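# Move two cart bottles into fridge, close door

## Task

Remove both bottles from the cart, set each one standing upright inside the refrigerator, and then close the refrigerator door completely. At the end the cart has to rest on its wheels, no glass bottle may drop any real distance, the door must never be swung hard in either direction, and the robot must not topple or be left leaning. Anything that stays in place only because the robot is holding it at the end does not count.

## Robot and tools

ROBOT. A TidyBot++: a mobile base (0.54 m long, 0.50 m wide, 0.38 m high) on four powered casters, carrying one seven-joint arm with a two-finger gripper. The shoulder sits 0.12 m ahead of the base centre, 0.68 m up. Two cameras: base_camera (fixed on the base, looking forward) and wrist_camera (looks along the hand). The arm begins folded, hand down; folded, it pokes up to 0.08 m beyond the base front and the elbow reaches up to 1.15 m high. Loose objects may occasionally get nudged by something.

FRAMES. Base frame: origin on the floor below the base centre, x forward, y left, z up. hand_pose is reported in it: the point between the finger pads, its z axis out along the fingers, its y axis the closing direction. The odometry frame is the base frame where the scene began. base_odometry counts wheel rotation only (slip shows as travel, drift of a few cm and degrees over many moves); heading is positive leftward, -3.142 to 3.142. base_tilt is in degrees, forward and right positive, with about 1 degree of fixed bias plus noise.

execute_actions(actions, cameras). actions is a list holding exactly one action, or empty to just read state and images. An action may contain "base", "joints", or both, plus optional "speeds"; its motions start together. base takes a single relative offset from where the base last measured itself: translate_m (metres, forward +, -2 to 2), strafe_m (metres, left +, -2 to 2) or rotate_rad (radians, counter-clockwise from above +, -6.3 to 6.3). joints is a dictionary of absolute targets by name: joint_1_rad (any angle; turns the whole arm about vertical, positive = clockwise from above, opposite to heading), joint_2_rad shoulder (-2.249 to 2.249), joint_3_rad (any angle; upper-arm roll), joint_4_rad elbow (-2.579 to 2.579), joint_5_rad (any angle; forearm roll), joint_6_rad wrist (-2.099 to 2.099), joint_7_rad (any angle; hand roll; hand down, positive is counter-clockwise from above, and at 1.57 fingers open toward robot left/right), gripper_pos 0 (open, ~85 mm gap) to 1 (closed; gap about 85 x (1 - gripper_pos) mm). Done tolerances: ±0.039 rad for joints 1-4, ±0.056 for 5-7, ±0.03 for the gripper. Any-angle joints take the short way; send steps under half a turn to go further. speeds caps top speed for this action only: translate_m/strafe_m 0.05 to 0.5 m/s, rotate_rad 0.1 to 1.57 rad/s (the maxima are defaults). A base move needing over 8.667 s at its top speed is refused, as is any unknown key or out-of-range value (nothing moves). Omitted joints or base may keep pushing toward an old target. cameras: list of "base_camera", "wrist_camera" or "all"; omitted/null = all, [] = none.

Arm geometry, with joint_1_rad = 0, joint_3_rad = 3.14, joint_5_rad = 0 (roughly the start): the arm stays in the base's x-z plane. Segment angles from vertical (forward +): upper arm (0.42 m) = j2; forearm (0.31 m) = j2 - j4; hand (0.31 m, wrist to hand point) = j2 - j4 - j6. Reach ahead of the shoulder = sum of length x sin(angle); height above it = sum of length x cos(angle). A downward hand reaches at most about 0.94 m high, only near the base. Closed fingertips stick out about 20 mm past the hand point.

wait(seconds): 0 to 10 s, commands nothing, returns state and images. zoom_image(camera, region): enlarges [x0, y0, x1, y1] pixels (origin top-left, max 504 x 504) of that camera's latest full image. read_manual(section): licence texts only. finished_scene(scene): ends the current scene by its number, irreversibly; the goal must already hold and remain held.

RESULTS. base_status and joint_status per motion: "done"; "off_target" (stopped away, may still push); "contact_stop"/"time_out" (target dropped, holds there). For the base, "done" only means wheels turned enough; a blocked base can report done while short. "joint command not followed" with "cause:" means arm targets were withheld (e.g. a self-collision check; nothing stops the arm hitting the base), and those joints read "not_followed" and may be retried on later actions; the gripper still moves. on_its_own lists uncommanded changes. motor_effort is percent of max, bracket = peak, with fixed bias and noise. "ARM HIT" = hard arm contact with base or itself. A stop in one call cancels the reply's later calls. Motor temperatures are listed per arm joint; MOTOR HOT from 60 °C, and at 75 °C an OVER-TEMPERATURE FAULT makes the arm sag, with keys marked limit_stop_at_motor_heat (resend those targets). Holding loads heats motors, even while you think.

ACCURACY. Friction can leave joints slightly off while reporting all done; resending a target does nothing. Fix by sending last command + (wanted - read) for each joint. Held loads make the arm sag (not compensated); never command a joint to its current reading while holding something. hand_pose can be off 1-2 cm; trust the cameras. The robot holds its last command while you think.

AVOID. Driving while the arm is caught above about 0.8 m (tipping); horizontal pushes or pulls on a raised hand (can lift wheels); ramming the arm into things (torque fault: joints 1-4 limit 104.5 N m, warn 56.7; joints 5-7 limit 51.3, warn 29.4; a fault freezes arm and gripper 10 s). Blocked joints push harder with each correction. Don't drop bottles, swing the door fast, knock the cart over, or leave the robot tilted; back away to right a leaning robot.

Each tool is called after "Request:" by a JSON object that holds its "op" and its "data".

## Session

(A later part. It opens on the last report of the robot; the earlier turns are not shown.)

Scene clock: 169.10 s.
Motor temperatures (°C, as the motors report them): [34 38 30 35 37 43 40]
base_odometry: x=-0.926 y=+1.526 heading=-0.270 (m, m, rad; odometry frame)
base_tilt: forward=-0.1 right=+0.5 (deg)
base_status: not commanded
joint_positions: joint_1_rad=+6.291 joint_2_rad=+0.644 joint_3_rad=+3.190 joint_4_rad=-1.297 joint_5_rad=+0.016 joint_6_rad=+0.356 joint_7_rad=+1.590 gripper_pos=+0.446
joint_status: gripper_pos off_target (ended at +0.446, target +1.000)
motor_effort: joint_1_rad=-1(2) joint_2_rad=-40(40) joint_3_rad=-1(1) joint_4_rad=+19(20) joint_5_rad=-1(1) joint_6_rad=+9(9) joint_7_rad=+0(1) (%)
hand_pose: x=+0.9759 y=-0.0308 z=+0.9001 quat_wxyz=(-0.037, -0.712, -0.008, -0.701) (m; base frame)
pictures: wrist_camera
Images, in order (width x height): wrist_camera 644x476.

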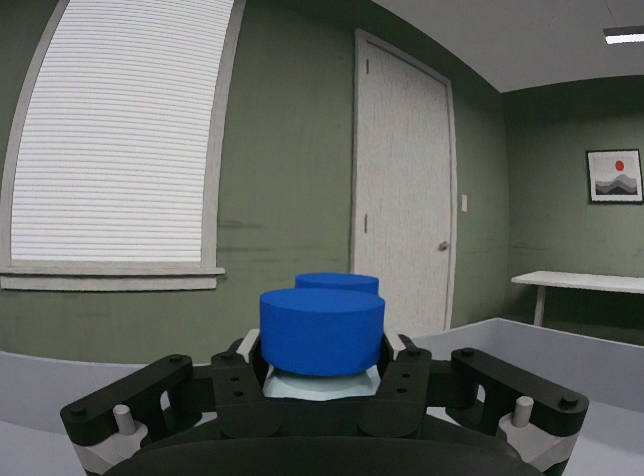

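Request:
{"op": "execute_actions", "data": {"actions": [{"joints":{"joint_2_rad":0.42,"joint_6_rad":0.13}}], "cameras": []}}

Request:
{"op": "execute_actions", "data": {"actions": [{"base":{"translate_m":-0.43},"speeds":{"translate_m":0.25}}], "cameras": []}}

Request:
{"op": "execute_actions", "data": {"actions": [{"joints":{"joint_2_rad":0.1,"joint_4_rad":-1.5,"joint_6_rad":0.04}}]}}

Scene clock: 177.87 s.
Motor temperatures (°C, as the motors report them): [34 38 30 35 37 43 40]
base_odometry: x=-0.926 y=+1.526 heading=-0.270 (m, m, rad; odometry frame)
base_tilt: forward=-0.1 right=+0.3 (deg)
base_status: not commanded
joint_positions: joint_1_rad=+6.291 joint_2_rad=+0.451 joint_3_rad=+3.190 joint_4_rad=-1.315 joint_5_rad=+0.016 joint_6_rad=+0.131 joint_7_rad=+1.590 gripper_pos=+0.446
joint_status: all done
motor_effort: joint_1_rad=+1(0) joint_2_rad=-42(49) joint_3_rad=+0(1) joint_4_rad=+26(26) joint_5_rad=-2(2) joint_6_rad=+14(14) joint_7_rad=+0(0) (%)
hand_pose: x=+0.9212 y=-0.0332 z=+0.9796 quat_wxyz=(-0.037, -0.729, -0.002, -0.683) (m; base frame)
pictures: none
No camera images: the call's "cameras" was empty. Leave "cameras" out to get every camera's image.

Scene clock: 180.50 s.
Motor temperatures (°C, as the motors report them): [34 38 30 35 37 43 40]
base_odometry: x=-1.340 y=+1.641 heading=-0.270 (m, m, rad; odometry frame)
base_tilt: forward=-0.2 right=+0.3 (deg)
base_status: done
joint_positions: joint_1_rad=+6.291 joint_2_rad=+0.452 joint_3_rad=+3.190 joint_4_rad=-1.315 joint_5_rad=+0.016 joint_6_rad=+0.127 joint_7_rad=+1.590 gripper_pos=+0.446
joint_status: not commanded
motor_effort: joint_1_rad=+1(4) joint_2_rad=-41(45) joint_3_rad=+0(2) joint_4_rad=+25(27) joint_5_rad=-1(1) joint_6_rad=+13(15) joint_7_rad=+0(0) (%)
hand_pose: x=+0.9214 y=-0.0331 z=+0.9778 quat_wxyz=(-0.036, -0.731, -0.002, -0.682) (m; base frame)
pictures: none
No camera images: the call's "cameras" was empty. Leave "cameras" out to get every camera's image.

Scene clock: 182.30 s.
Motor temperatures (°C, as the motors report them): [34 38 30 35 37 43 40]
base_odometry: x=-1.340 y=+1.641 heading=-0.270 (m, m, rad; odometry frame)
base_tilt: forward=+0.0 right=+0.4 (deg)
base_status: not commanded
joint_positions: joint_1_rad=+6.291 joint_2_rad=+0.122 joint_3_rad=+3.190 joint_4_rad=-1.517 joint_5_rad=+0.016 joint_6_rad=+0.039 joint_7_rad=+1.590 gripper_pos=+0.446
joint_status: all done
motor_effort: joint_1_rad=+1(1) joint_2_rad=-29(43) joint_3_rad=+0(0) joint_4_rad=+25(26) joint_5_rad=-1(1) joint_6_rad=+14(15) joint_7_rad=+0(0) (%)
hand_pose: x=+0.7946 y=-0.0340 z=+1.0694 quat_wxyz=(-0.034, -0.717, +0.005, -0.696) (m; base frame)
pictures: base_camera, wrist_camera
Images, in order (width x height): base_camera 644x364, wrist_camera 644x476.

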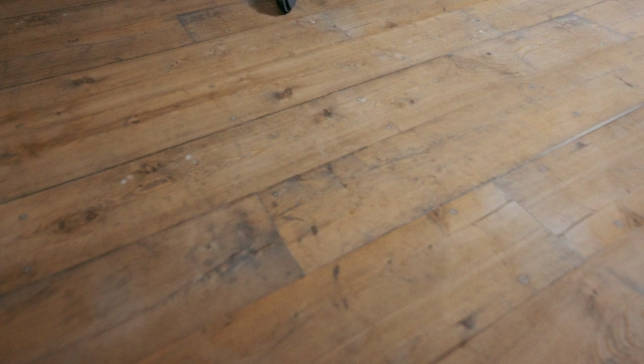

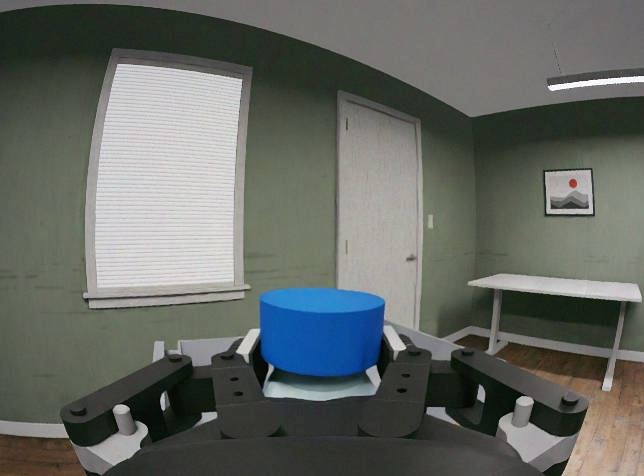

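Request:
{"op": "execute_actions", "data": {"actions": [{"base":{"rotate_rad":-2.612},"speeds":{"rotate_rad":0.7}}], "cameras": []}}

Request:
{"op": "execute_actions", "data": {"actions": [{"base":{"translate_m":-0.1},"speeds":{"translate_m":0.2}}]}}

Request:
{"op": "execute_actions", "data": {"actions": [{"base":{"strafe_m":0.8},"speeds":{"strafe_m":0.25}}]}}

Scene clock: 195.60 s.
Motor temperatures (°C, as the motors report them): [34 39 30 35 37 43 40]
base_odometry: x=-1.340 y=+1.641 heading=-2.882 (m, m, rad; odometry frame)
base_tilt: forward=-0.1 right=+0.4 (deg)
base_status: done
joint_positions: joint_1_rad=+6.287 joint_2_rad=+0.122 joint_3_rad=+3.191 joint_4_rad=-1.517 joint_5_rad=+0.016 joint_6_rad=+0.039 joint_7_rad=+1.590 gripper_pos=+0.446
joint_status: not commanded
motor_effort: joint_1_rad=+0(5) joint_2_rad=-30(31) joint_3_rad=+0(4) joint_4_rad=+26(26) joint_5_rad=-1(1) joint_6_rad=+14(14) joint_7_rad=+0(0) (%)
hand_pose: x=+0.7947 y=-0.0320 z=+1.0691 quat_wxyz=(-0.033, -0.717, +0.004, -0.696) (m; base frame)
pictures: none
No camera images: the call's "cameras" was empty. Leave "cameras" out to get every camera's image.

Scene clock: 196.87 s.
Motor temperatures (°C, as the motors report them): [34 39 30 35 37 43 40]
base_odometry: x=-1.244 y=+1.666 heading=-2.883 (m, m, rad; odometry frame)
base_tilt: forward=-0.1 right=+0.4 (deg)
base_status: done
joint_positions: joint_1_rad=+6.287 joint_2_rad=+0.122 joint_3_rad=+3.191 joint_4_rad=-1.518 joint_5_rad=+0.016 joint_6_rad=+0.037 joint_7_rad=+1.590 gripper_pos=+0.446
joint_status: not commanded
motor_effort: joint_1_rad=+0(2) joint_2_rad=-29(34) joint_3_rad=+0(1) joint_4_rad=+25(27) joint_5_rad=-1(1) joint_6_rad=+14(14) joint_7_rad=+0(0) (%)
hand_pose: x=+0.7948 y=-0.0320 z=+1.0678 quat_wxyz=(-0.033, -0.718, +0.004, -0.695) (m; base frame)
pictures: base_camera, wrist_camera
Images, in order (width x height): base_camera 644x364, wrist_camera 644x476.

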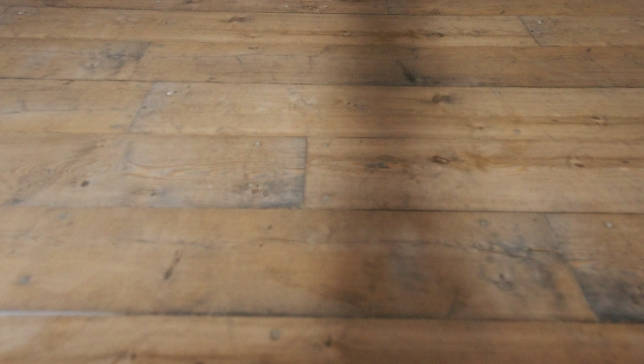

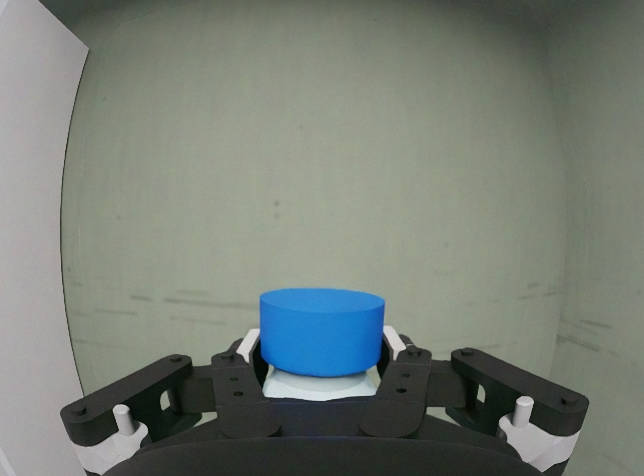

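Scene clock: 200.93 s.
Motor temperatures (°C, as the motors report them): [34 39 30 35 37 43 40]
base_odometry: x=-1.039 y=+0.893 heading=-2.883 (m, m, rad; odometry frame)
base_tilt: forward=-0.1 right=+0.4 (deg)
base_status: done
joint_positions: joint_1_rad=+6.287 joint_2_rad=+0.122 joint_3_rad=+3.190 joint_4_rad=-1.518 joint_5_rad=+0.016 joint_6_rad=+0.036 joint_7_rad=+1.590 gripper_pos=+0.446
joint_status: not commanded
motor_effort: joint_1_rad=+1(3) joint_2_rad=-30(31) joint_3_rad=+0(4) joint_4_rad=+26(26) joint_5_rad=-1(1) joint_6_rad=+14(14) joint_7_rad=+0(0) (%)
hand_pose: x=+0.7948 y=-0.0314 z=+1.0674 quat_wxyz=(-0.032, -0.719, +0.004, -0.695) (m; base frame)
pictures: base_camera, wrist_camera
Images, in order (width x height): base_camera 644x364, wrist_camera 644x476.

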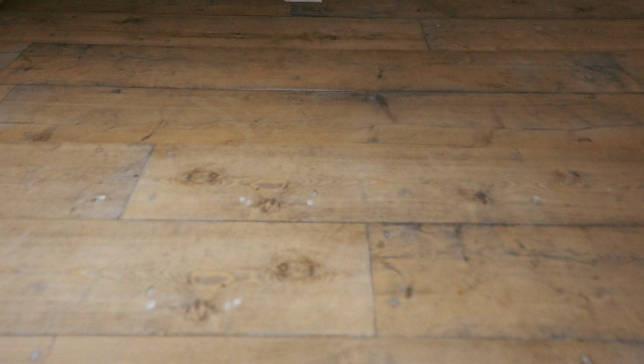

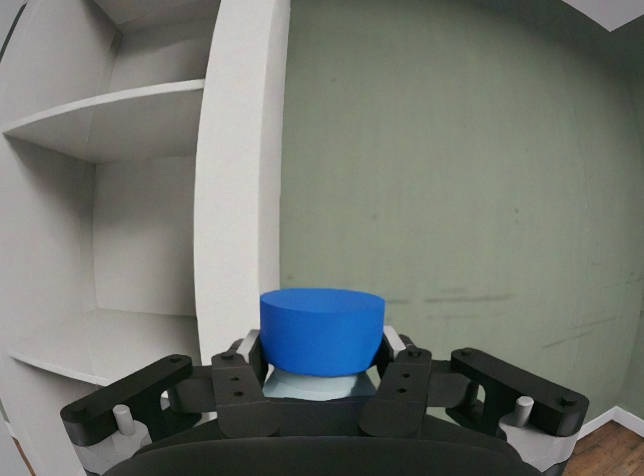

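Request:
{"op": "execute_actions", "data": {"actions": [{"base":{"strafe_m":0.24},"speeds":{"strafe_m":0.2}}], "cameras": []}}

Request:
{"op": "execute_actions", "data": {"actions": [{"base":{"translate_m":0.35},"joints":{"joint_1_rad":-0.15},"speeds":{"translate_m":0.15}}]}}

Scene clock: 210.40 s.
Motor temperatures (°C, as the motors report them): [34 39 30 35 37 43 40]
base_odometry: x=-0.977 y=+0.661 heading=-2.883 (m, m, rad; odometry frame)
base_tilt: forward=-0.2 right=+0.4 (deg)
base_status: done
joint_positions: joint_1_rad=+6.287 joint_2_rad=+0.122 joint_3_rad=+3.189 joint_4_rad=-1.518 joint_5_rad=+0.016 joint_6_rad=+0.036 joint_7_rad=+1.590 gripper_pos=+0.446
joint_status: not commanded
motor_effort: joint_1_rad=+1(4) joint_2_rad=-30(31) joint_3_rad=+0(3) joint_4_rad=+26(26) joint_5_rad=-1(1) joint_6_rad=+14(14) joint_7_rad=+0(0) (%)
hand_pose: x=+0.7948 y=-0.0308 z=+1.0673 quat_wxyz=(-0.032, -0.719, +0.004, -0.695) (m; base frame)
pictures: none
No camera images: the call's "cameras" was empty. Leave "cameras" out to get every camera's image.

Scene clock: 213.40 s.
Motor temperatures (°C, as the motors report them): [34 39 30 35 37 43 40]
base_odometry: x=-1.315 y=+0.571 heading=-2.882 (m, m, rad; odometry frame)
base_tilt: forward=-0.1 right=+0.4 (deg)
base_status: done
joint_positions: joint_1_rad=+6.140 joint_2_rad=+0.126 joint_3_rad=+3.185 joint_4_rad=-1.519 joint_5_rad=+0.016 joint_6_rad=+0.035 joint_7_rad=+1.590 gripper_pos=+0.446
joint_status: all done
motor_effort: joint_1_rad=+1(3) joint_2_rad=-30(33) joint_3_rad=+0(2) joint_4_rad=+25(27) joint_5_rad=-1(1) joint_6_rad=+14(15) joint_7_rad=+0(0) (%)
hand_pose: x=+0.7932 y=+0.0715 z=+1.0638 quat_wxyz=(+0.021, -0.719, -0.051, -0.693) (m; base frame)
pictures: base_camera, wrist_camera
Images, in order (width x height): base_camera 644x364, wrist_camera 644x476.

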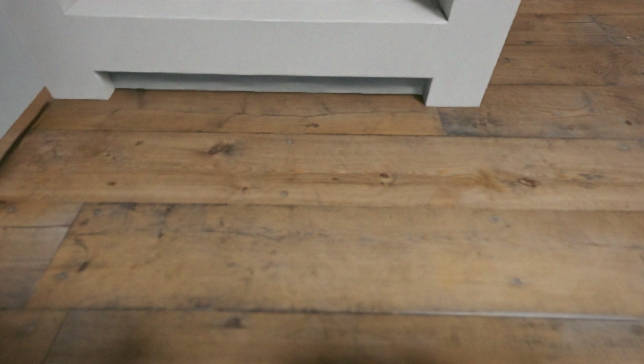

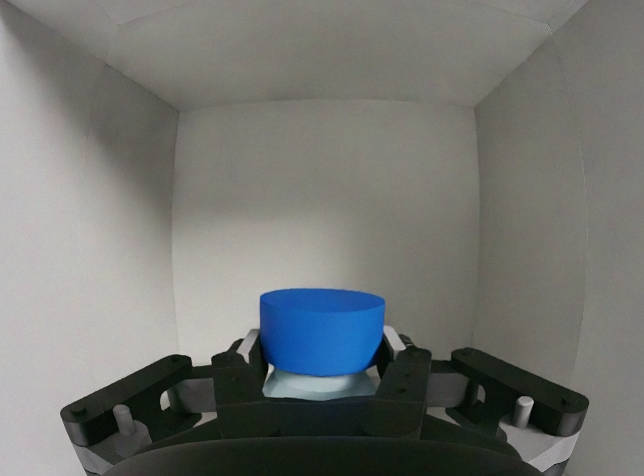

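Request:
{"op": "execute_actions", "data": {"actions": [{"base":{"translate_m":0.15},"joints":{"joint_1_rad":-0.29},"speeds":{"translate_m":0.08}}]}}

Request:
{"op": "execute_actions", "data": {"actions": [{"joints":{"joint_4_rad":-1.6,"joint_6_rad":0.15}}], "cameras": []}}

Request:
{"op": "execute_actions", "data": {"actions": [{"joints":{"joint_4_rad":-1.68,"joint_6_rad":0.22}}], "cameras": ["wrist_camera"]}}

Scene clock: 221.70 s.
Motor temperatures (°C, as the motors report them): [34 39 30 35 37 43 40]
base_odometry: x=-1.460 y=+0.532 heading=-2.882 (m, m, rad; odometry frame)
base_tilt: forward=-0.1 right=+0.4 (deg)
base_status: done
joint_positions: joint_1_rad=+6.001 joint_2_rad=+0.127 joint_3_rad=+3.183 joint_4_rad=-1.519 joint_5_rad=+0.016 joint_6_rad=+0.035 joint_7_rad=+1.590 gripper_pos=+0.446
joint_status: all done
motor_effort: joint_1_rad=+0(4) joint_2_rad=-30(33) joint_3_rad=+0(3) joint_4_rad=+26(27) joint_5_rad=-1(1) joint_6_rad=+14(14) joint_7_rad=+0(0) (%)
hand_pose: x=+0.7768 y=+0.1657 z=+1.0630 quat_wxyz=(+0.070, -0.714, -0.101, -0.689) (m; base frame)
pictures: base_camera, wrist_camera
Images, in order (width x height): base_camera 644x364, wrist_camera 644x476.

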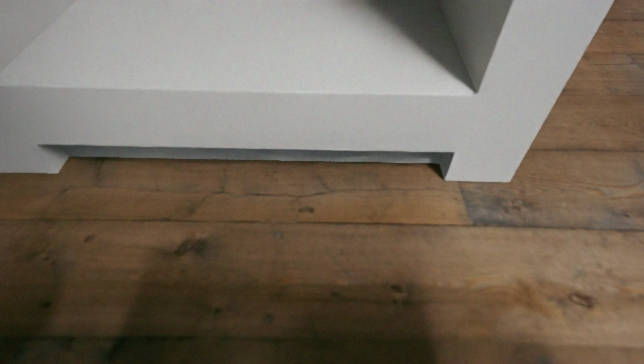

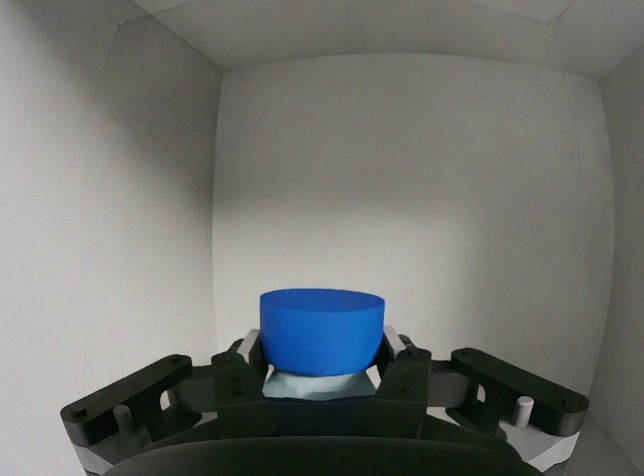

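Scene clock: 222.63 s.
Motor temperatures (°C, as the motors report them): [34 39 30 35 37 43 40]
base_odometry: x=-1.460 y=+0.532 heading=-2.882 (m, m, rad; odometry frame)
base_tilt: forward=-0.1 right=+0.5 (deg)
base_status: not commanded
joint_positions: joint_1_rad=+6.001 joint_2_rad=+0.128 joint_3_rad=+3.183 joint_4_rad=-1.622 joint_5_rad=+0.016 joint_6_rad=+0.092 joint_7_rad=+1.590 gripper_pos=+0.446
joint_status: joint_6_rad off_target (ended at +0.092, target +0.150); the others done
motor_effort: joint_1_rad=+0(0) joint_2_rad=-30(31) joint_3_rad=+0(0) joint_4_rad=+25(26) joint_5_rad=-1(1) joint_6_rad=+14(15) joint_7_rad=+0(0) (%)
hand_pose: x=+0.7721 y=+0.1646 z=+1.0162 quat_wxyz=(+0.068, -0.730, -0.104, -0.672) (m; base frame)
pictures: none
No camera images: the call's "cameras" was empty. Leave "cameras" out to get every camera's image.

Scene clock: 223.47 s.
Motor temperatures (°C, as the motors report them): [34 39 30 35 37 43 40]
base_odometry: x=-1.460 y=+0.532 heading=-2.882 (m, m, rad; odometry frame)
base_tilt: forward=-0.1 right=+0.4 (deg)
base_status: not commanded
joint_positions: joint_1_rad=+6.001 joint_2_rad=+0.122 joint_3_rad=+3.183 joint_4_rad=-1.678 joint_5_rad=+0.016 joint_6_rad=+0.181 joint_7_rad=+1.590 gripper_pos=+0.446
joint_status: all done
motor_effort: joint_1_rad=+0(0) joint_2_rad=-26(30) joint_3_rad=-1(1) joint_4_rad=+22(26) joint_5_rad=-1(1) joint_6_rad=+11(14) joint_7_rad=+0(0) (%)
hand_pose: x=+0.7673 y=+0.1637 z=+1.0134 quat_wxyz=(+0.070, -0.716, -0.102, -0.687) (m; base frame)
pictures: wrist_camera
Images, in order (width x height): wrist_camera 644x476.

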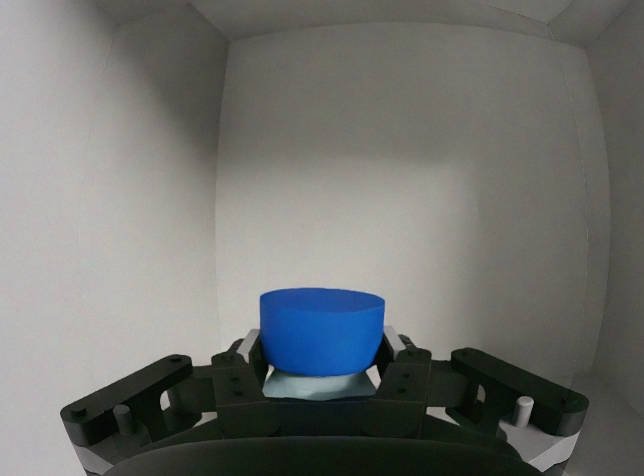

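Contact (efforts dropped); bottle ~.18 inside. Release.

Request:
{"op": "execute_actions", "data": {"actions": [{"joints":{"gripper_pos":0}}], "cameras": []}}

Request:
{"op": "execute_actions", "data": {"actions": [{"base":{"translate_m":-0.4},"speeds":{"translate_m":0.15}}]}}

Scene clock: 227.80 s.
Motor temperatures (°C, as the motors report them): [34 39 30 35 37 43 40]
base_odometry: x=-1.460 y=+0.532 heading=-2.882 (m, m, rad; odometry frame)
base_tilt: forward=-0.1 right=+0.4 (deg)
base_status: not commanded
joint_positions: joint_1_rad=+6.001 joint_2_rad=+0.115 joint_3_rad=+3.183 joint_4_rad=-1.678 joint_5_rad=+0.016 joint_6_rad=+0.190 joint_7_rad=+1.590 gripper_pos=+0.000
joint_status: all done
motor_effort: joint_1_rad=+0(1) joint_2_rad=-23(27) joint_3_rad=+0(1) joint_4_rad=+20(23) joint_5_rad=-1(1) joint_6_rad=+9(11) joint_7_rad=+0(0) (%)
hand_pose: x=+0.7653 y=+0.1632 z=+1.0201 quat_wxyz=(+0.071, -0.711, -0.102, -0.692) (m; base frame)
pictures: none
No camera images: the call's "cameras" was empty. Leave "cameras" out to get every camera's image.

Scene clock: 231.13 s.
Motor temperatures (°C, as the motors report them): [34 39 30 35 37 43 40]
base_odometry: x=-1.074 y=+0.635 heading=-2.882 (m, m, rad; odometry frame)
base_tilt: forward=-0.1 right=+0.3 (deg)
base_status: done
joint_positions: joint_1_rad=+6.001 joint_2_rad=+0.107 joint_3_rad=+3.183 joint_4_rad=-1.678 joint_5_rad=+0.016 joint_6_rad=+0.192 joint_7_rad=+1.590 gripper_pos=+0.000
joint_status: not commanded
motor_effort: joint_1_rad=+1(0) joint_2_rad=-24(27) joint_3_rad=+0(1) joint_4_rad=+20(21) joint_5_rad=-1(1) joint_6_rad=+10(10) joint_7_rad=+0(0) (%)
hand_pose: x=+0.7625 y=+0.1624 z=+1.0265 quat_wxyz=(+0.072, -0.708, -0.101, -0.696) (m; base frame)
pictures: base_camera, wrist_camera
Images, in order (width x height): base_camera 644x364, wrist_camera 644x476.

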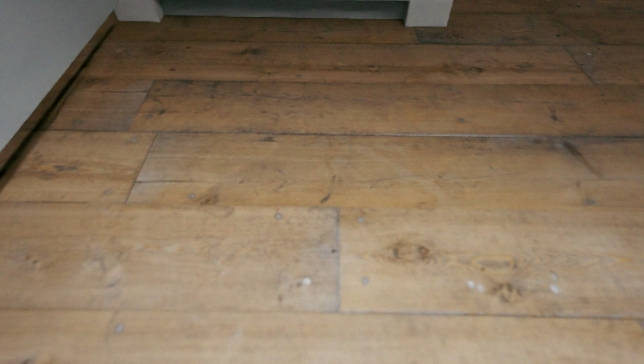

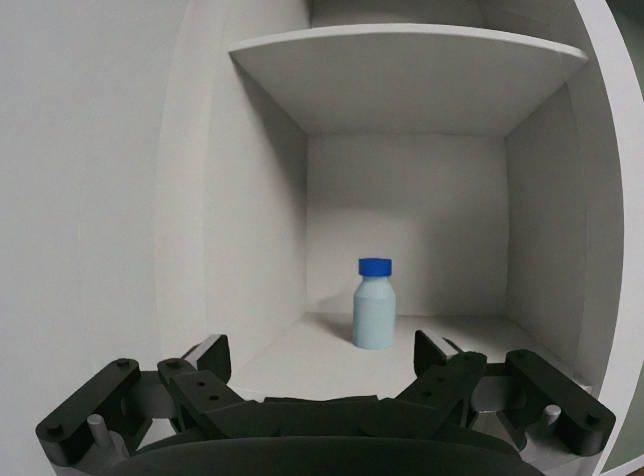

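Request:
{"op": "execute_actions", "data": {"actions": [{"base":{"translate_m":-0.1},"joints":{"joint_1_rad":0}}], "cameras": []}}

Request:
{"op": "execute_actions", "data": {"actions": [{"base":{"strafe_m":-1.04}}], "cameras": []}}

Request:
{"op": "execute_actions", "data": {"actions": [{"base":{"rotate_rad":2.612},"speeds":{"rotate_rad":1.0}}], "cameras": []}}

Request:
{"op": "execute_actions", "data": {"actions": [{"base":{"translate_m":0.2},"joints":{"joint_2_rad":0.58,"joint_4_rad":-1.29,"joint_6_rad":0.33},"speeds":{"translate_m":0.2}}]}}

Scene clock: 241.10 s.
Motor temperatures (°C, as the motors report them): [34 39 30 35 37 43 40]
base_odometry: x=-0.977 y=+0.661 heading=-2.881 (m, m, rad; odometry frame)
base_tilt: forward=-0.1 right=+0.5 (deg)
base_status: done
joint_positions: joint_1_rad=+6.268 joint_2_rad=+0.101 joint_3_rad=+3.184 joint_4_rad=-1.678 joint_5_rad=+0.016 joint_6_rad=+0.193 joint_7_rad=+1.590 gripper_pos=+0.000
joint_status: all done
motor_effort: joint_1_rad=+1(1) joint_2_rad=-23(28) joint_3_rad=+0(2) joint_4_rad=+20(21) joint_5_rad=-2(1) joint_6_rad=+10(10) joint_7_rad=+0(1) (%)
hand_pose: x=+0.7804 y=-0.0144 z=+1.0308 quat_wxyz=(-0.022, -0.712, -0.005, -0.701) (m; base frame)
pictures: none
No camera images: the call's "cameras" was empty. Leave "cameras" out to get every camera's image.

Scene clock: 244.57 s.
Motor temperatures (°C, as the motors report them): [34 39 30 35 37 43 40]
base_odometry: x=-1.244 y=+1.666 heading=-2.882 (m, m, rad; odometry frame)
base_tilt: forward=-0.1 right=+0.5 (deg)
base_status: done
joint_positions: joint_1_rad=+6.271 joint_2_rad=+0.101 joint_3_rad=+3.184 joint_4_rad=-1.678 joint_5_rad=+0.016 joint_6_rad=+0.194 joint_7_rad=+1.590 gripper_pos=+0.000
joint_status: not commanded
motor_effort: joint_1_rad=+0(4) joint_2_rad=-24(24) joint_3_rad=+0(3) joint_4_rad=+20(20) joint_5_rad=-1(1) joint_6_rad=+9(10) joint_7_rad=+0(0) (%)
hand_pose: x=+0.7804 y=-0.0161 z=+1.0310 quat_wxyz=(-0.023, -0.712, -0.004, -0.702) (m; base frame)
pictures: none
No camera images: the call's "cameras" was empty. Leave "cameras" out to get every camera's image.

Scene clock: 248.13 s.
Motor temperatures (°C, as the motors report them): [34 39 30 35 37 43 40]
base_odometry: x=-1.244 y=+1.666 heading=-0.270 (m, m, rad; odometry frame)
base_tilt: forward=-0.1 right=+0.4 (deg)
base_status: done
joint_positions: joint_1_rad=+6.276 joint_2_rad=+0.101 joint_3_rad=+3.184 joint_4_rad=-1.678 joint_5_rad=+0.016 joint_6_rad=+0.194 joint_7_rad=+1.590 gripper_pos=+0.000
joint_status: not commanded
motor_effort: joint_1_rad=+0(4) joint_2_rad=-23(26) joint_3_rad=+0(3) joint_4_rad=+20(22) joint_5_rad=-1(1) joint_6_rad=+9(10) joint_7_rad=+0(0) (%)
hand_pose: x=+0.7803 y=-0.0196 z=+1.0311 quat_wxyz=(-0.025, -0.712, -0.002, -0.702) (m; base frame)
pictures: none
No camera images: the call's "cameras" was empty. Leave "cameras" out to get every camera's image.

Scene clock: 250.13 s.
Motor temperatures (°C, as the motors report them): [34 39 30 35 37 43 40]
base_odometry: x=-1.051 y=+1.613 heading=-0.269 (m, m, rad; odometry frame)
base_tilt: forward=-0.1 right=+0.3 (deg)
base_status: done
joint_positions: joint_1_rad=+6.276 joint_2_rad=+0.585 joint_3_rad=+3.184 joint_4_rad=-1.301 joint_5_rad=+0.016 joint_6_rad=+0.300 joint_7_rad=+1.590 gripper_pos=+0.000
joint_status: all done
motor_effort: joint_1_rad=+1(1) joint_2_rad=-39(42) joint_3_rad=+0(1) joint_4_rad=+20(22) joint_5_rad=-1(1) joint_6_rad=+9(10) joint_7_rad=+0(0) (%)
hand_pose: x=+0.9617 y=-0.0154 z=+0.9307 quat_wxyz=(-0.029, -0.712, -0.012, -0.701) (m; base frame)
pictures: base_camera, wrist_camera
Images, in order (width x height): base_camera 644x364, wrist_camera 644x476.

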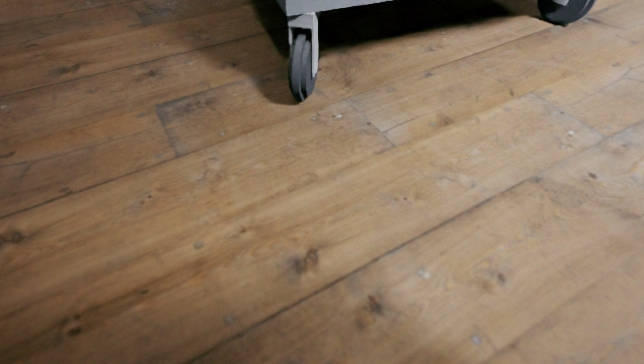

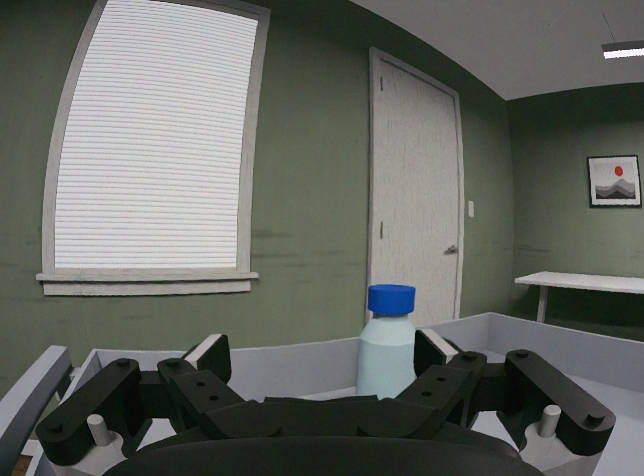

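Request:
{"op": "execute_actions", "data": {"actions": [{"base":{"strafe_m":-0.09},"speeds":{"strafe_m":0.1}}], "cameras": []}}

Request:
{"op": "execute_actions", "data": {"actions": [{"base":{"translate_m":0.14},"joints":{"joint_2_rad":0.645,"joint_6_rad":0.385},"speeds":{"translate_m":0.07}}]}}

Scene clock: 257.10 s.
Motor temperatures (°C, as the motors report them): [34 39 30 35 37 43 40]
base_odometry: x=-1.075 y=+1.526 heading=-0.269 (m, m, rad; odometry frame)
base_tilt: forward=-0.1 right=+0.3 (deg)
base_status: done
joint_positions: joint_1_rad=+6.279 joint_2_rad=+0.585 joint_3_rad=+3.184 joint_4_rad=-1.300 joint_5_rad=+0.016 joint_6_rad=+0.301 joint_7_rad=+1.590 gripper_pos=+0.000
joint_status: not commanded
motor_effort: joint_1_rad=+0(6) joint_2_rad=-39(40) joint_3_rad=+0(2) joint_4_rad=+20(20) joint_5_rad=-1(2) joint_6_rad=+9(9) joint_7_rad=+0(0) (%)
hand_pose: x=+0.9616 y=-0.0178 z=+0.9311 quat_wxyz=(-0.030, -0.712, -0.011, -0.702) (m; base frame)
pictures: none
No camera images: the call's "cameras" was empty. Leave "cameras" out to get every camera's image.

Scene clock: 259.60 s.
Motor temperatures (°C, as the motors report them): [34 39 30 35 37 43 40]
base_odometry: x=-0.940 y=+1.488 heading=-0.269 (m, m, rad; odometry frame)
base_tilt: forward=-0.1 right=+0.4 (deg)
base_status: done
joint_positions: joint_1_rad=+6.279 joint_2_rad=+0.640 joint_3_rad=+3.184 joint_4_rad=-1.296 joint_5_rad=+0.016 joint_6_rad=+0.356 joint_7_rad=+1.590 gripper_pos=+0.000
joint_status: all done
motor_effort: joint_1_rad=+0(1) joint_2_rad=-40(42) joint_3_rad=+0(1) joint_4_rad=+20(22) joint_5_rad=-1(1) joint_6_rad=+10(10) joint_7_rad=+0(0) (%)
hand_pose: x=+0.9753 y=-0.0170 z=+0.9046 quat_wxyz=(-0.030, -0.710, -0.012, -0.704) (m; base frame)
pictures: base_camera, wrist_camera
Images, in order (width x height): base_camera 644x364, wrist_camera 644x476.

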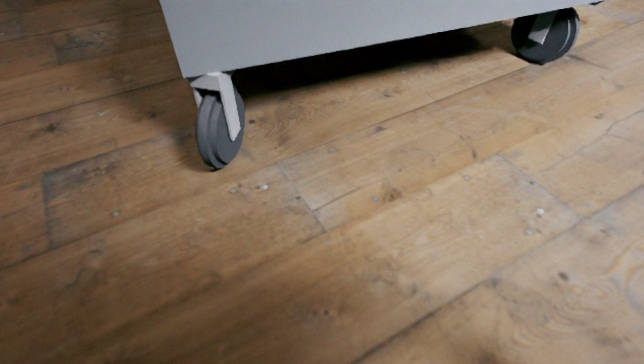

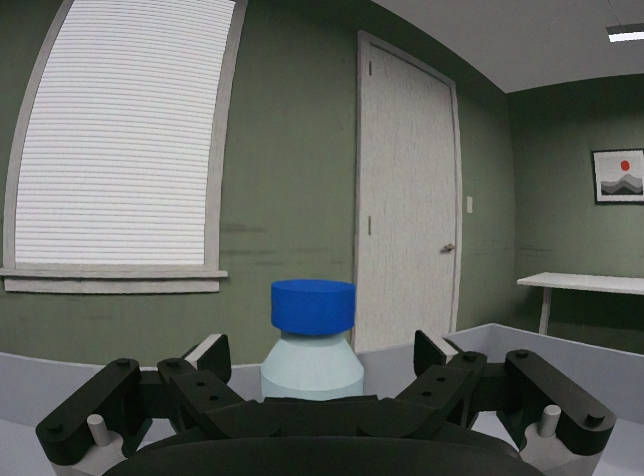

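Request:
{"op": "execute_actions", "data": {"actions": [{"base":{"translate_m":0.05},"speeds":{"translate_m":0.05}}], "cameras": ["wrist_camera"]}}

Scene clock: 266.73 s.
Motor temperatures (°C, as the motors report them): [34 39 30 35 37 43 40]
base_odometry: x=-0.891 y=+1.475 heading=-0.270 (m, m, rad; odometry frame)
base_tilt: forward=-0.1 right=+0.3 (deg)
base_status: done
joint_positions: joint_1_rad=+6.279 joint_2_rad=+0.640 joint_3_rad=+3.184 joint_4_rad=-1.296 joint_5_rad=+0.016 joint_6_rad=+0.357 joint_7_rad=+1.590 gripper_pos=+0.000
joint_status: not commanded
motor_effort: joint_1_rad=+1(2) joint_2_rad=-41(42) joint_3_rad=+0(1) joint_4_rad=+20(20) joint_5_rad=-2(2) joint_6_rad=+9(10) joint_7_rad=+0(0) (%)
hand_pose: x=+0.9754 y=-0.0170 z=+0.9044 quat_wxyz=(-0.030, -0.710, -0.012, -0.704) (m; base frame)
pictures: wrist_camera
Images, in order (width x height): wrist_camera 644x476.

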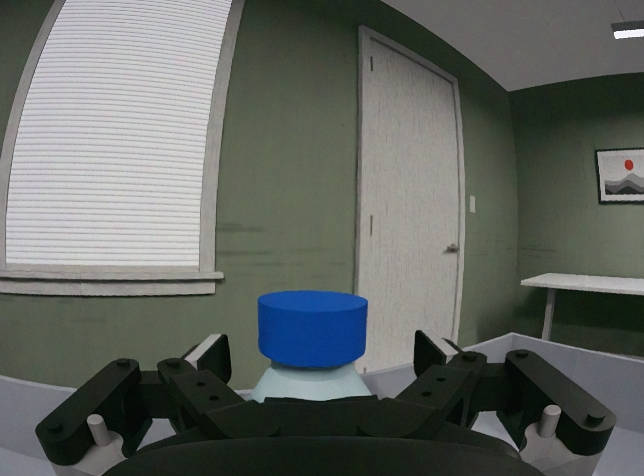

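Request:
{"op": "execute_actions", "data": {"actions": [{"base":{"translate_m":0.017},"speeds":{"translate_m":0.05}}], "cameras": []}}

Request:
{"op": "execute_actions", "data": {"actions": [{"joints":{"gripper_pos":1}}], "cameras": ["wrist_camera"]}}

Scene clock: 272.70 s.
Motor temperatures (°C, as the motors report them): [34 39 30 35 37 43 40]
base_odometry: x=-0.875 y=+1.470 heading=-0.270 (m, m, rad; odometry frame)
base_tilt: forward=+0.0 right=+0.4 (deg)
base_status: done
joint_positions: joint_1_rad=+6.279 joint_2_rad=+0.640 joint_3_rad=+3.184 joint_4_rad=-1.296 joint_5_rad=+0.016 joint_6_rad=+0.357 joint_7_rad=+1.590 gripper_pos=+0.000
joint_status: not commanded
motor_effort: joint_1_rad=+1(2) joint_2_rad=-41(41) joint_3_rad=+0(1) joint_4_rad=+20(20) joint_5_rad=-1(1) joint_6_rad=+9(10) joint_7_rad=+0(0) (%)
hand_pose: x=+0.9754 y=-0.0170 z=+0.9045 quat_wxyz=(-0.030, -0.710, -0.012, -0.704) (m; base frame)
pictures: none
No camera images: the call's "cameras" was empty. Leave "cameras" out to get every camera's image.

Scene clock: 273.80 s.
Motor temperatures (°C, as the motors report them): [34 39 30 35 37 43 40]
base_odometry: x=-0.875 y=+1.470 heading=-0.270 (m, m, rad; odometry frame)
base_tilt: forward=-0.1 right=+0.4 (deg)
base_status: not commanded
joint_positions: joint_1_rad=+6.279 joint_2_rad=+0.640 joint_3_rad=+3.184 joint_4_rad=-1.296 joint_5_rad=+0.016 joint_6_rad=+0.357 joint_7_rad=+1.590 gripper_pos=+0.446
joint_status: gripper_pos off_target (ended at +0.446, target +1.000)
motor_effort: joint_1_rad=+1(4) joint_2_rad=-40(42) joint_3_rad=+0(2) joint_4_rad=+20(21) joint_5_rad=-1(1) joint_6_rad=+10(11) joint_7_rad=+0(1) (%)
hand_pose: x=+0.9755 y=-0.0170 z=+0.9044 quat_wxyz=(-0.030, -0.710, -0.012, -0.704) (m; base frame)
pictures: wrist_camera
Images, in order (width x height): wrist_camera 644x476.

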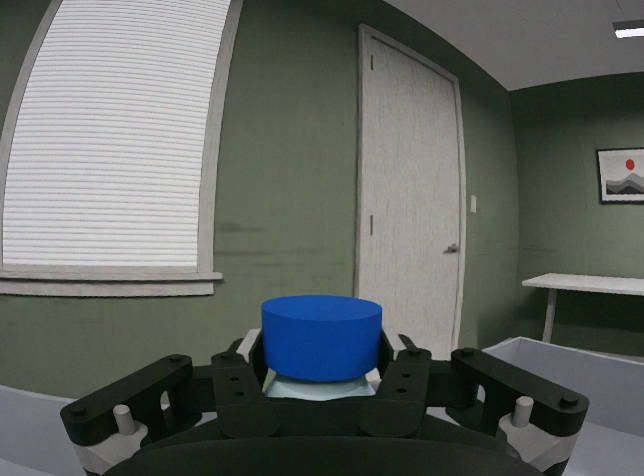

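Request:
{"op": "execute_actions", "data": {"actions": [{"joints":{"joint_2_rad":0.42,"joint_6_rad":0.13}}], "cameras": []}}

Request:
{"op": "execute_actions", "data": {"actions": [{"base":{"translate_m":-0.49},"speeds":{"translate_m":0.25}}], "cameras": []}}

Request:
{"op": "execute_actions", "data": {"actions": [{"base":{"rotate_rad":-2.612},"joints":{"joint_2_rad":0.1,"joint_4_rad":-1.5,"joint_6_rad":0.04},"speeds":{"rotate_rad":0.7}}], "cameras": ["wrist_camera"]}}

Request:
{"op": "execute_actions", "data": {"actions": [{"base":{"translate_m":-0.1},"speeds":{"translate_m":0.2}}], "cameras": []}}

Request:
{"op": "execute_actions", "data": {"actions": [{"base":{"strafe_m":1.0},"speeds":{"strafe_m":0.25}}]}}

Scene clock: 285.73 s.
Motor temperatures (°C, as the motors report them): [34 40 30 35 37 43 40]
base_odometry: x=-0.875 y=+1.470 heading=-0.270 (m, m, rad; odometry frame)
base_tilt: forward=-0.1 right=+0.4 (deg)
base_status: not commanded
joint_positions: joint_1_rad=+6.279 joint_2_rad=+0.452 joint_3_rad=+3.184 joint_4_rad=-1.315 joint_5_rad=+0.016 joint_6_rad=+0.129 joint_7_rad=+1.590 gripper_pos=+0.446
joint_status: all done
motor_effort: joint_1_rad=+0(1) joint_2_rad=-42(49) joint_3_rad=+0(0) joint_4_rad=+26(26) joint_5_rad=-1(1) joint_6_rad=+14(14) joint_7_rad=+0(0) (%)
hand_pose: x=+0.9219 y=-0.0199 z=+0.9782 quat_wxyz=(-0.030, -0.730, -0.007, -0.682) (m; base frame)
pictures: none
No camera images: the call's "cameras" was empty. Leave "cameras" out to get every camera's image.

Scene clock: 288.63 s.
Motor temperatures (°C, as the motors report them): [34 40 30 35 37 43 40]
base_odometry: x=-1.347 y=+1.601 heading=-0.270 (m, m, rad; odometry frame)
base_tilt: forward=-0.2 right=+0.5 (deg)
base_status: done
joint_positions: joint_1_rad=+6.279 joint_2_rad=+0.454 joint_3_rad=+3.184 joint_4_rad=-1.314 joint_5_rad=+0.016 joint_6_rad=+0.126 joint_7_rad=+1.590 gripper_pos=+0.446
joint_status: not commanded
motor_effort: joint_1_rad=+1(6) joint_2_rad=-41(46) joint_3_rad=+0(3) joint_4_rad=+25(27) joint_5_rad=-1(2) joint_6_rad=+14(15) joint_7_rad=+0(0) (%)
hand_pose: x=+0.9225 y=-0.0201 z=+0.9759 quat_wxyz=(-0.030, -0.732, -0.007, -0.681) (m; base frame)
pictures: none
No camera images: the call's "cameras" was empty. Leave "cameras" out to get every camera's image.

Scene clock: 293.20 s.
Motor temperatures (°C, as the motors report them): [34 40 30 35 37 43 40]
base_odometry: x=-1.347 y=+1.601 heading=-2.882 (m, m, rad; odometry frame)
base_tilt: forward=-0.1 right=+0.5 (deg)
base_status: done
joint_positions: joint_1_rad=+6.287 joint_2_rad=+0.128 joint_3_rad=+3.191 joint_4_rad=-1.518 joint_5_rad=+0.016 joint_6_rad=+0.038 joint_7_rad=+1.590 gripper_pos=+0.446
joint_status: all done
motor_effort: joint_1_rad=+0(8) joint_2_rad=-30(45) joint_3_rad=+0(4) joint_4_rad=+26(26) joint_5_rad=-1(1) joint_6_rad=+14(14) joint_7_rad=+0(0) (%)
hand_pose: x=+0.7969 y=-0.0319 z=+1.0644 quat_wxyz=(-0.033, -0.720, +0.004, -0.693) (m; base frame)
pictures: wrist_camera
Images, in order (width x height): wrist_camera 644x476.

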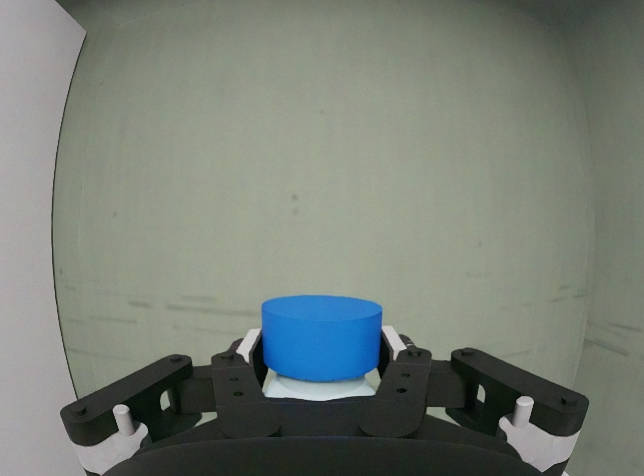

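Scene clock: 294.47 s.
Motor temperatures (°C, as the motors report them): [34 40 30 35 37 43 40]
base_odometry: x=-1.250 y=+1.627 heading=-2.883 (m, m, rad; odometry frame)
base_tilt: forward=-0.1 right=+0.3 (deg)
base_status: done
joint_positions: joint_1_rad=+6.287 joint_2_rad=+0.126 joint_3_rad=+3.191 joint_4_rad=-1.519 joint_5_rad=+0.016 joint_6_rad=+0.036 joint_7_rad=+1.590 gripper_pos=+0.446
joint_status: not commanded
motor_effort: joint_1_rad=+1(0) joint_2_rad=-31(34) joint_3_rad=+0(1) joint_4_rad=+26(27) joint_5_rad=-1(1) joint_6_rad=+15(14) joint_7_rad=+0(0) (%)
hand_pose: x=+0.7960 y=-0.0319 z=+1.0644 quat_wxyz=(-0.032, -0.720, +0.004, -0.693) (m; base frame)
pictures: none
No camera images: the call's "cameras" was empty. Leave "cameras" out to get every camera's image.

Scene clock: 299.33 s.
Motor temperatures (°C, as the motors report them): [34 40 30 35 37 43 40]
base_odometry: x=-0.994 y=+0.660 heading=-2.883 (m, m, rad; odometry frame)
base_tilt: forward=-0.1 right=+0.3 (deg)
base_status: done
joint_positions: joint_1_rad=+6.287 joint_2_rad=+0.126 joint_3_rad=+3.190 joint_4_rad=-1.519 joint_5_rad=+0.016 joint_6_rad=+0.035 joint_7_rad=+1.590 gripper_pos=+0.446
joint_status: not commanded
motor_effort: joint_1_rad=+0(5) joint_2_rad=-30(31) joint_3_rad=+0(4) joint_4_rad=+26(26) joint_5_rad=-1(1) joint_6_rad=+14(14) joint_7_rad=+0(0) (%)
hand_pose: x=+0.7960 y=-0.0312 z=+1.0639 quat_wxyz=(-0.032, -0.721, +0.004, -0.692) (m; base frame)
pictures: base_camera, wrist_camera
Images, in order (width x height): base_camera 644x364, wrist_camera 644x476.

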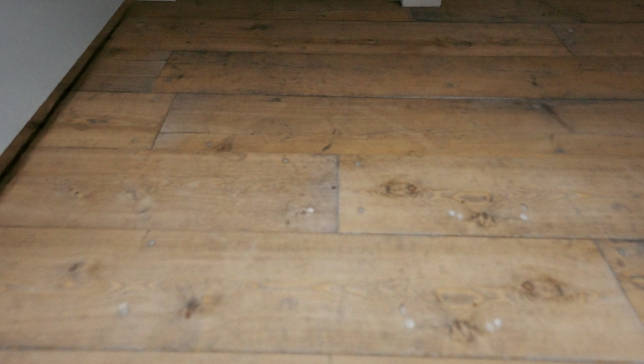

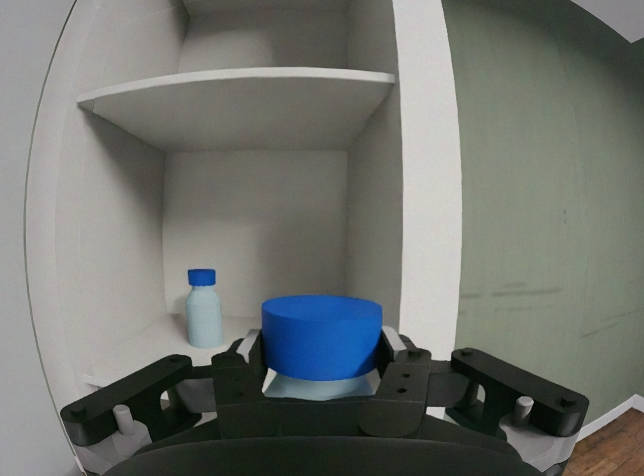

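Request:
{"op": "execute_actions", "data": {"actions": [{"base":{"translate_m":0.33},"joints":{"joint_1_rad":-0.06},"speeds":{"translate_m":0.15}}]}}

Request:
{"op": "execute_actions", "data": {"actions": [{"base":{"translate_m":0.13},"speeds":{"translate_m":0.08}}]}}

Scene clock: 306.73 s.
Motor temperatures (°C, as the motors report them): [34 40 30 35 37 43 40]
base_odometry: x=-1.313 y=+0.575 heading=-2.883 (m, m, rad; odometry frame)
base_tilt: forward=-0.1 right=+0.4 (deg)
base_status: done
joint_positions: joint_1_rad=+6.237 joint_2_rad=+0.129 joint_3_rad=+3.187 joint_4_rad=-1.520 joint_5_rad=+0.016 joint_6_rad=+0.034 joint_7_rad=+1.590 gripper_pos=+0.446
joint_status: all done
motor_effort: joint_1_rad=+0(2) joint_2_rad=-30(33) joint_3_rad=+0(2) joint_4_rad=+25(27) joint_5_rad=-1(1) joint_6_rad=+14(14) joint_7_rad=+0(0) (%)
hand_pose: x=+0.7978 y=+0.0045 z=+1.0612 quat_wxyz=(-0.014, -0.722, -0.015, -0.691) (m; base frame)
pictures: base_camera, wrist_camera
Images, in order (width x height): base_camera 644x364, wrist_camera 644x476.

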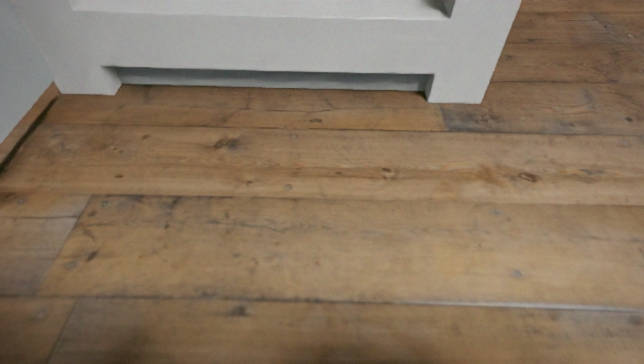

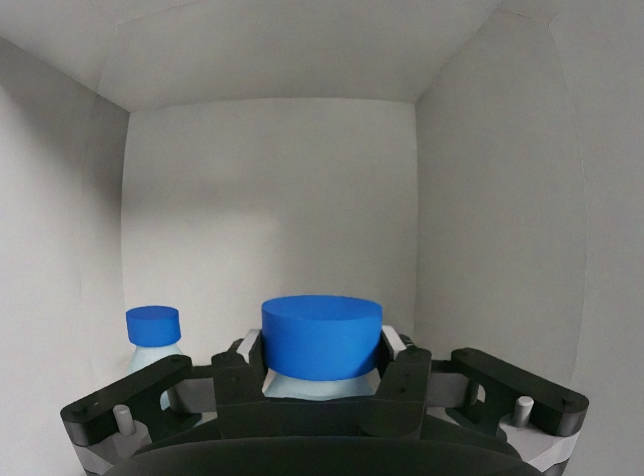

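Scene clock: 308.87 s.
Motor temperatures (°C, as the motors report them): [34 40 30 35 37 43 40]
base_odometry: x=-1.439 y=+0.542 heading=-2.882 (m, m, rad; odometry frame)
base_tilt: forward=-0.1 right=+0.4 (deg)
base_status: done
joint_positions: joint_1_rad=+6.237 joint_2_rad=+0.129 joint_3_rad=+3.187 joint_4_rad=-1.520 joint_5_rad=+0.016 joint_6_rad=+0.034 joint_7_rad=+1.590 gripper_pos=+0.446
joint_status: not commanded
motor_effort: joint_1_rad=+0(2) joint_2_rad=-31(34) joint_3_rad=+0(2) joint_4_rad=+25(27) joint_5_rad=-1(1) joint_6_rad=+14(15) joint_7_rad=+0(0) (%)
hand_pose: x=+0.7979 y=+0.0045 z=+1.0608 quat_wxyz=(-0.014, -0.722, -0.015, -0.691) (m; base frame)
pictures: base_camera, wrist_camera
Images, in order (width x height): base_camera 644x364, wrist_camera 644x476.

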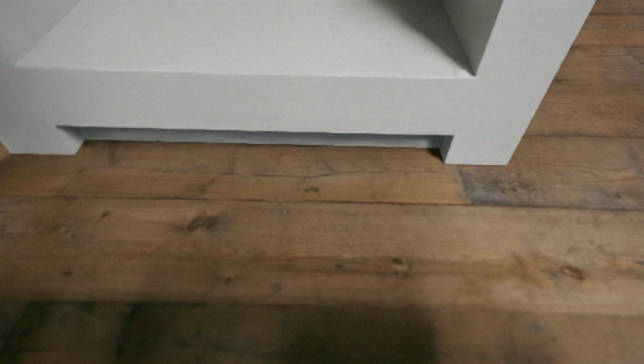

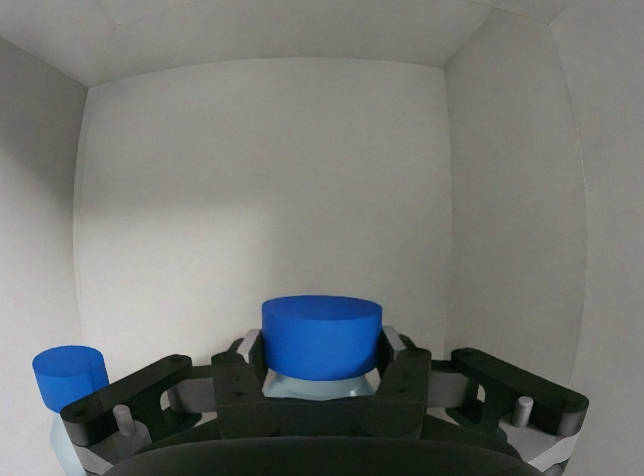

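Front at ~.62, bottle .80: fine.

Request:
{"op": "execute_actions", "data": {"actions": [{"joints":{"joint_4_rad":-1.6,"joint_6_rad":0.15}}], "cameras": []}}

Request:
{"op": "execute_actions", "data": {"actions": [{"joints":{"joint_4_rad":-1.68,"joint_6_rad":0.22}}], "cameras": ["wrist_camera"]}}

Scene clock: 313.40 s.
Motor temperatures (°C, as the motors report them): [34 40 30 35 37 43 40]
base_odometry: x=-1.439 y=+0.542 heading=-2.882 (m, m, rad; odometry frame)
base_tilt: forward=-0.1 right=+0.4 (deg)
base_status: not commanded
joint_positions: joint_1_rad=+6.237 joint_2_rad=+0.129 joint_3_rad=+3.187 joint_4_rad=-1.616 joint_5_rad=+0.016 joint_6_rad=+0.094 joint_7_rad=+1.590 gripper_pos=+0.446
joint_status: all done
motor_effort: joint_1_rad=+1(0) joint_2_rad=-30(31) joint_3_rad=+0(0) joint_4_rad=+25(27) joint_5_rad=-1(1) joint_6_rad=+14(15) joint_7_rad=+0(0) (%)
hand_pose: x=+0.7934 y=+0.0045 z=+1.0201 quat_wxyz=(-0.013, -0.734, -0.016, -0.678) (m; base frame)
pictures: none
No camera images: the call's "cameras" was empty. Leave "cameras" out to get every camera's image.

Scene clock: 314.23 s.
Motor temperatures (°C, as the motors report them): [34 40 30 35 37 43 40]
base_odometry: x=-1.439 y=+0.542 heading=-2.882 (m, m, rad; odometry frame)
base_tilt: forward=-0.1 right=+0.4 (deg)
base_status: not commanded
joint_positions: joint_1_rad=+6.237 joint_2_rad=+0.121 joint_3_rad=+3.187 joint_4_rad=-1.674 joint_5_rad=+0.016 joint_6_rad=+0.185 joint_7_rad=+1.590 gripper_pos=+0.446
joint_status: all done
motor_effort: joint_1_rad=+1(0) joint_2_rad=-25(30) joint_3_rad=+0(1) joint_4_rad=+21(26) joint_5_rad=-2(1) joint_6_rad=+11(13) joint_7_rad=+0(0) (%)
hand_pose: x=+0.7877 y=+0.0048 z=+1.0175 quat_wxyz=(-0.013, -0.721, -0.016, -0.693) (m; base frame)
pictures: wrist_camera
Images, in order (width x height): wrist_camera 644x476.

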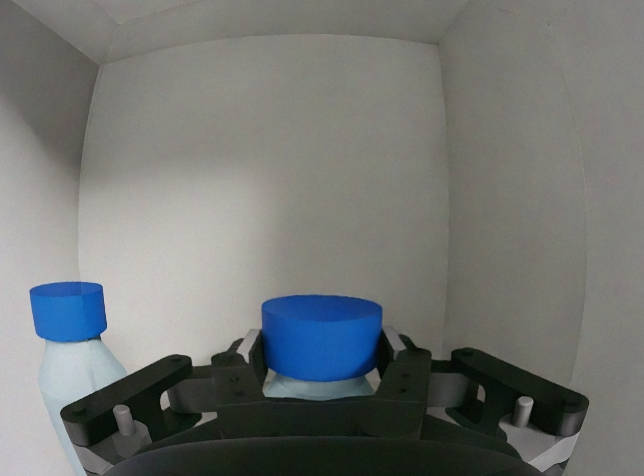

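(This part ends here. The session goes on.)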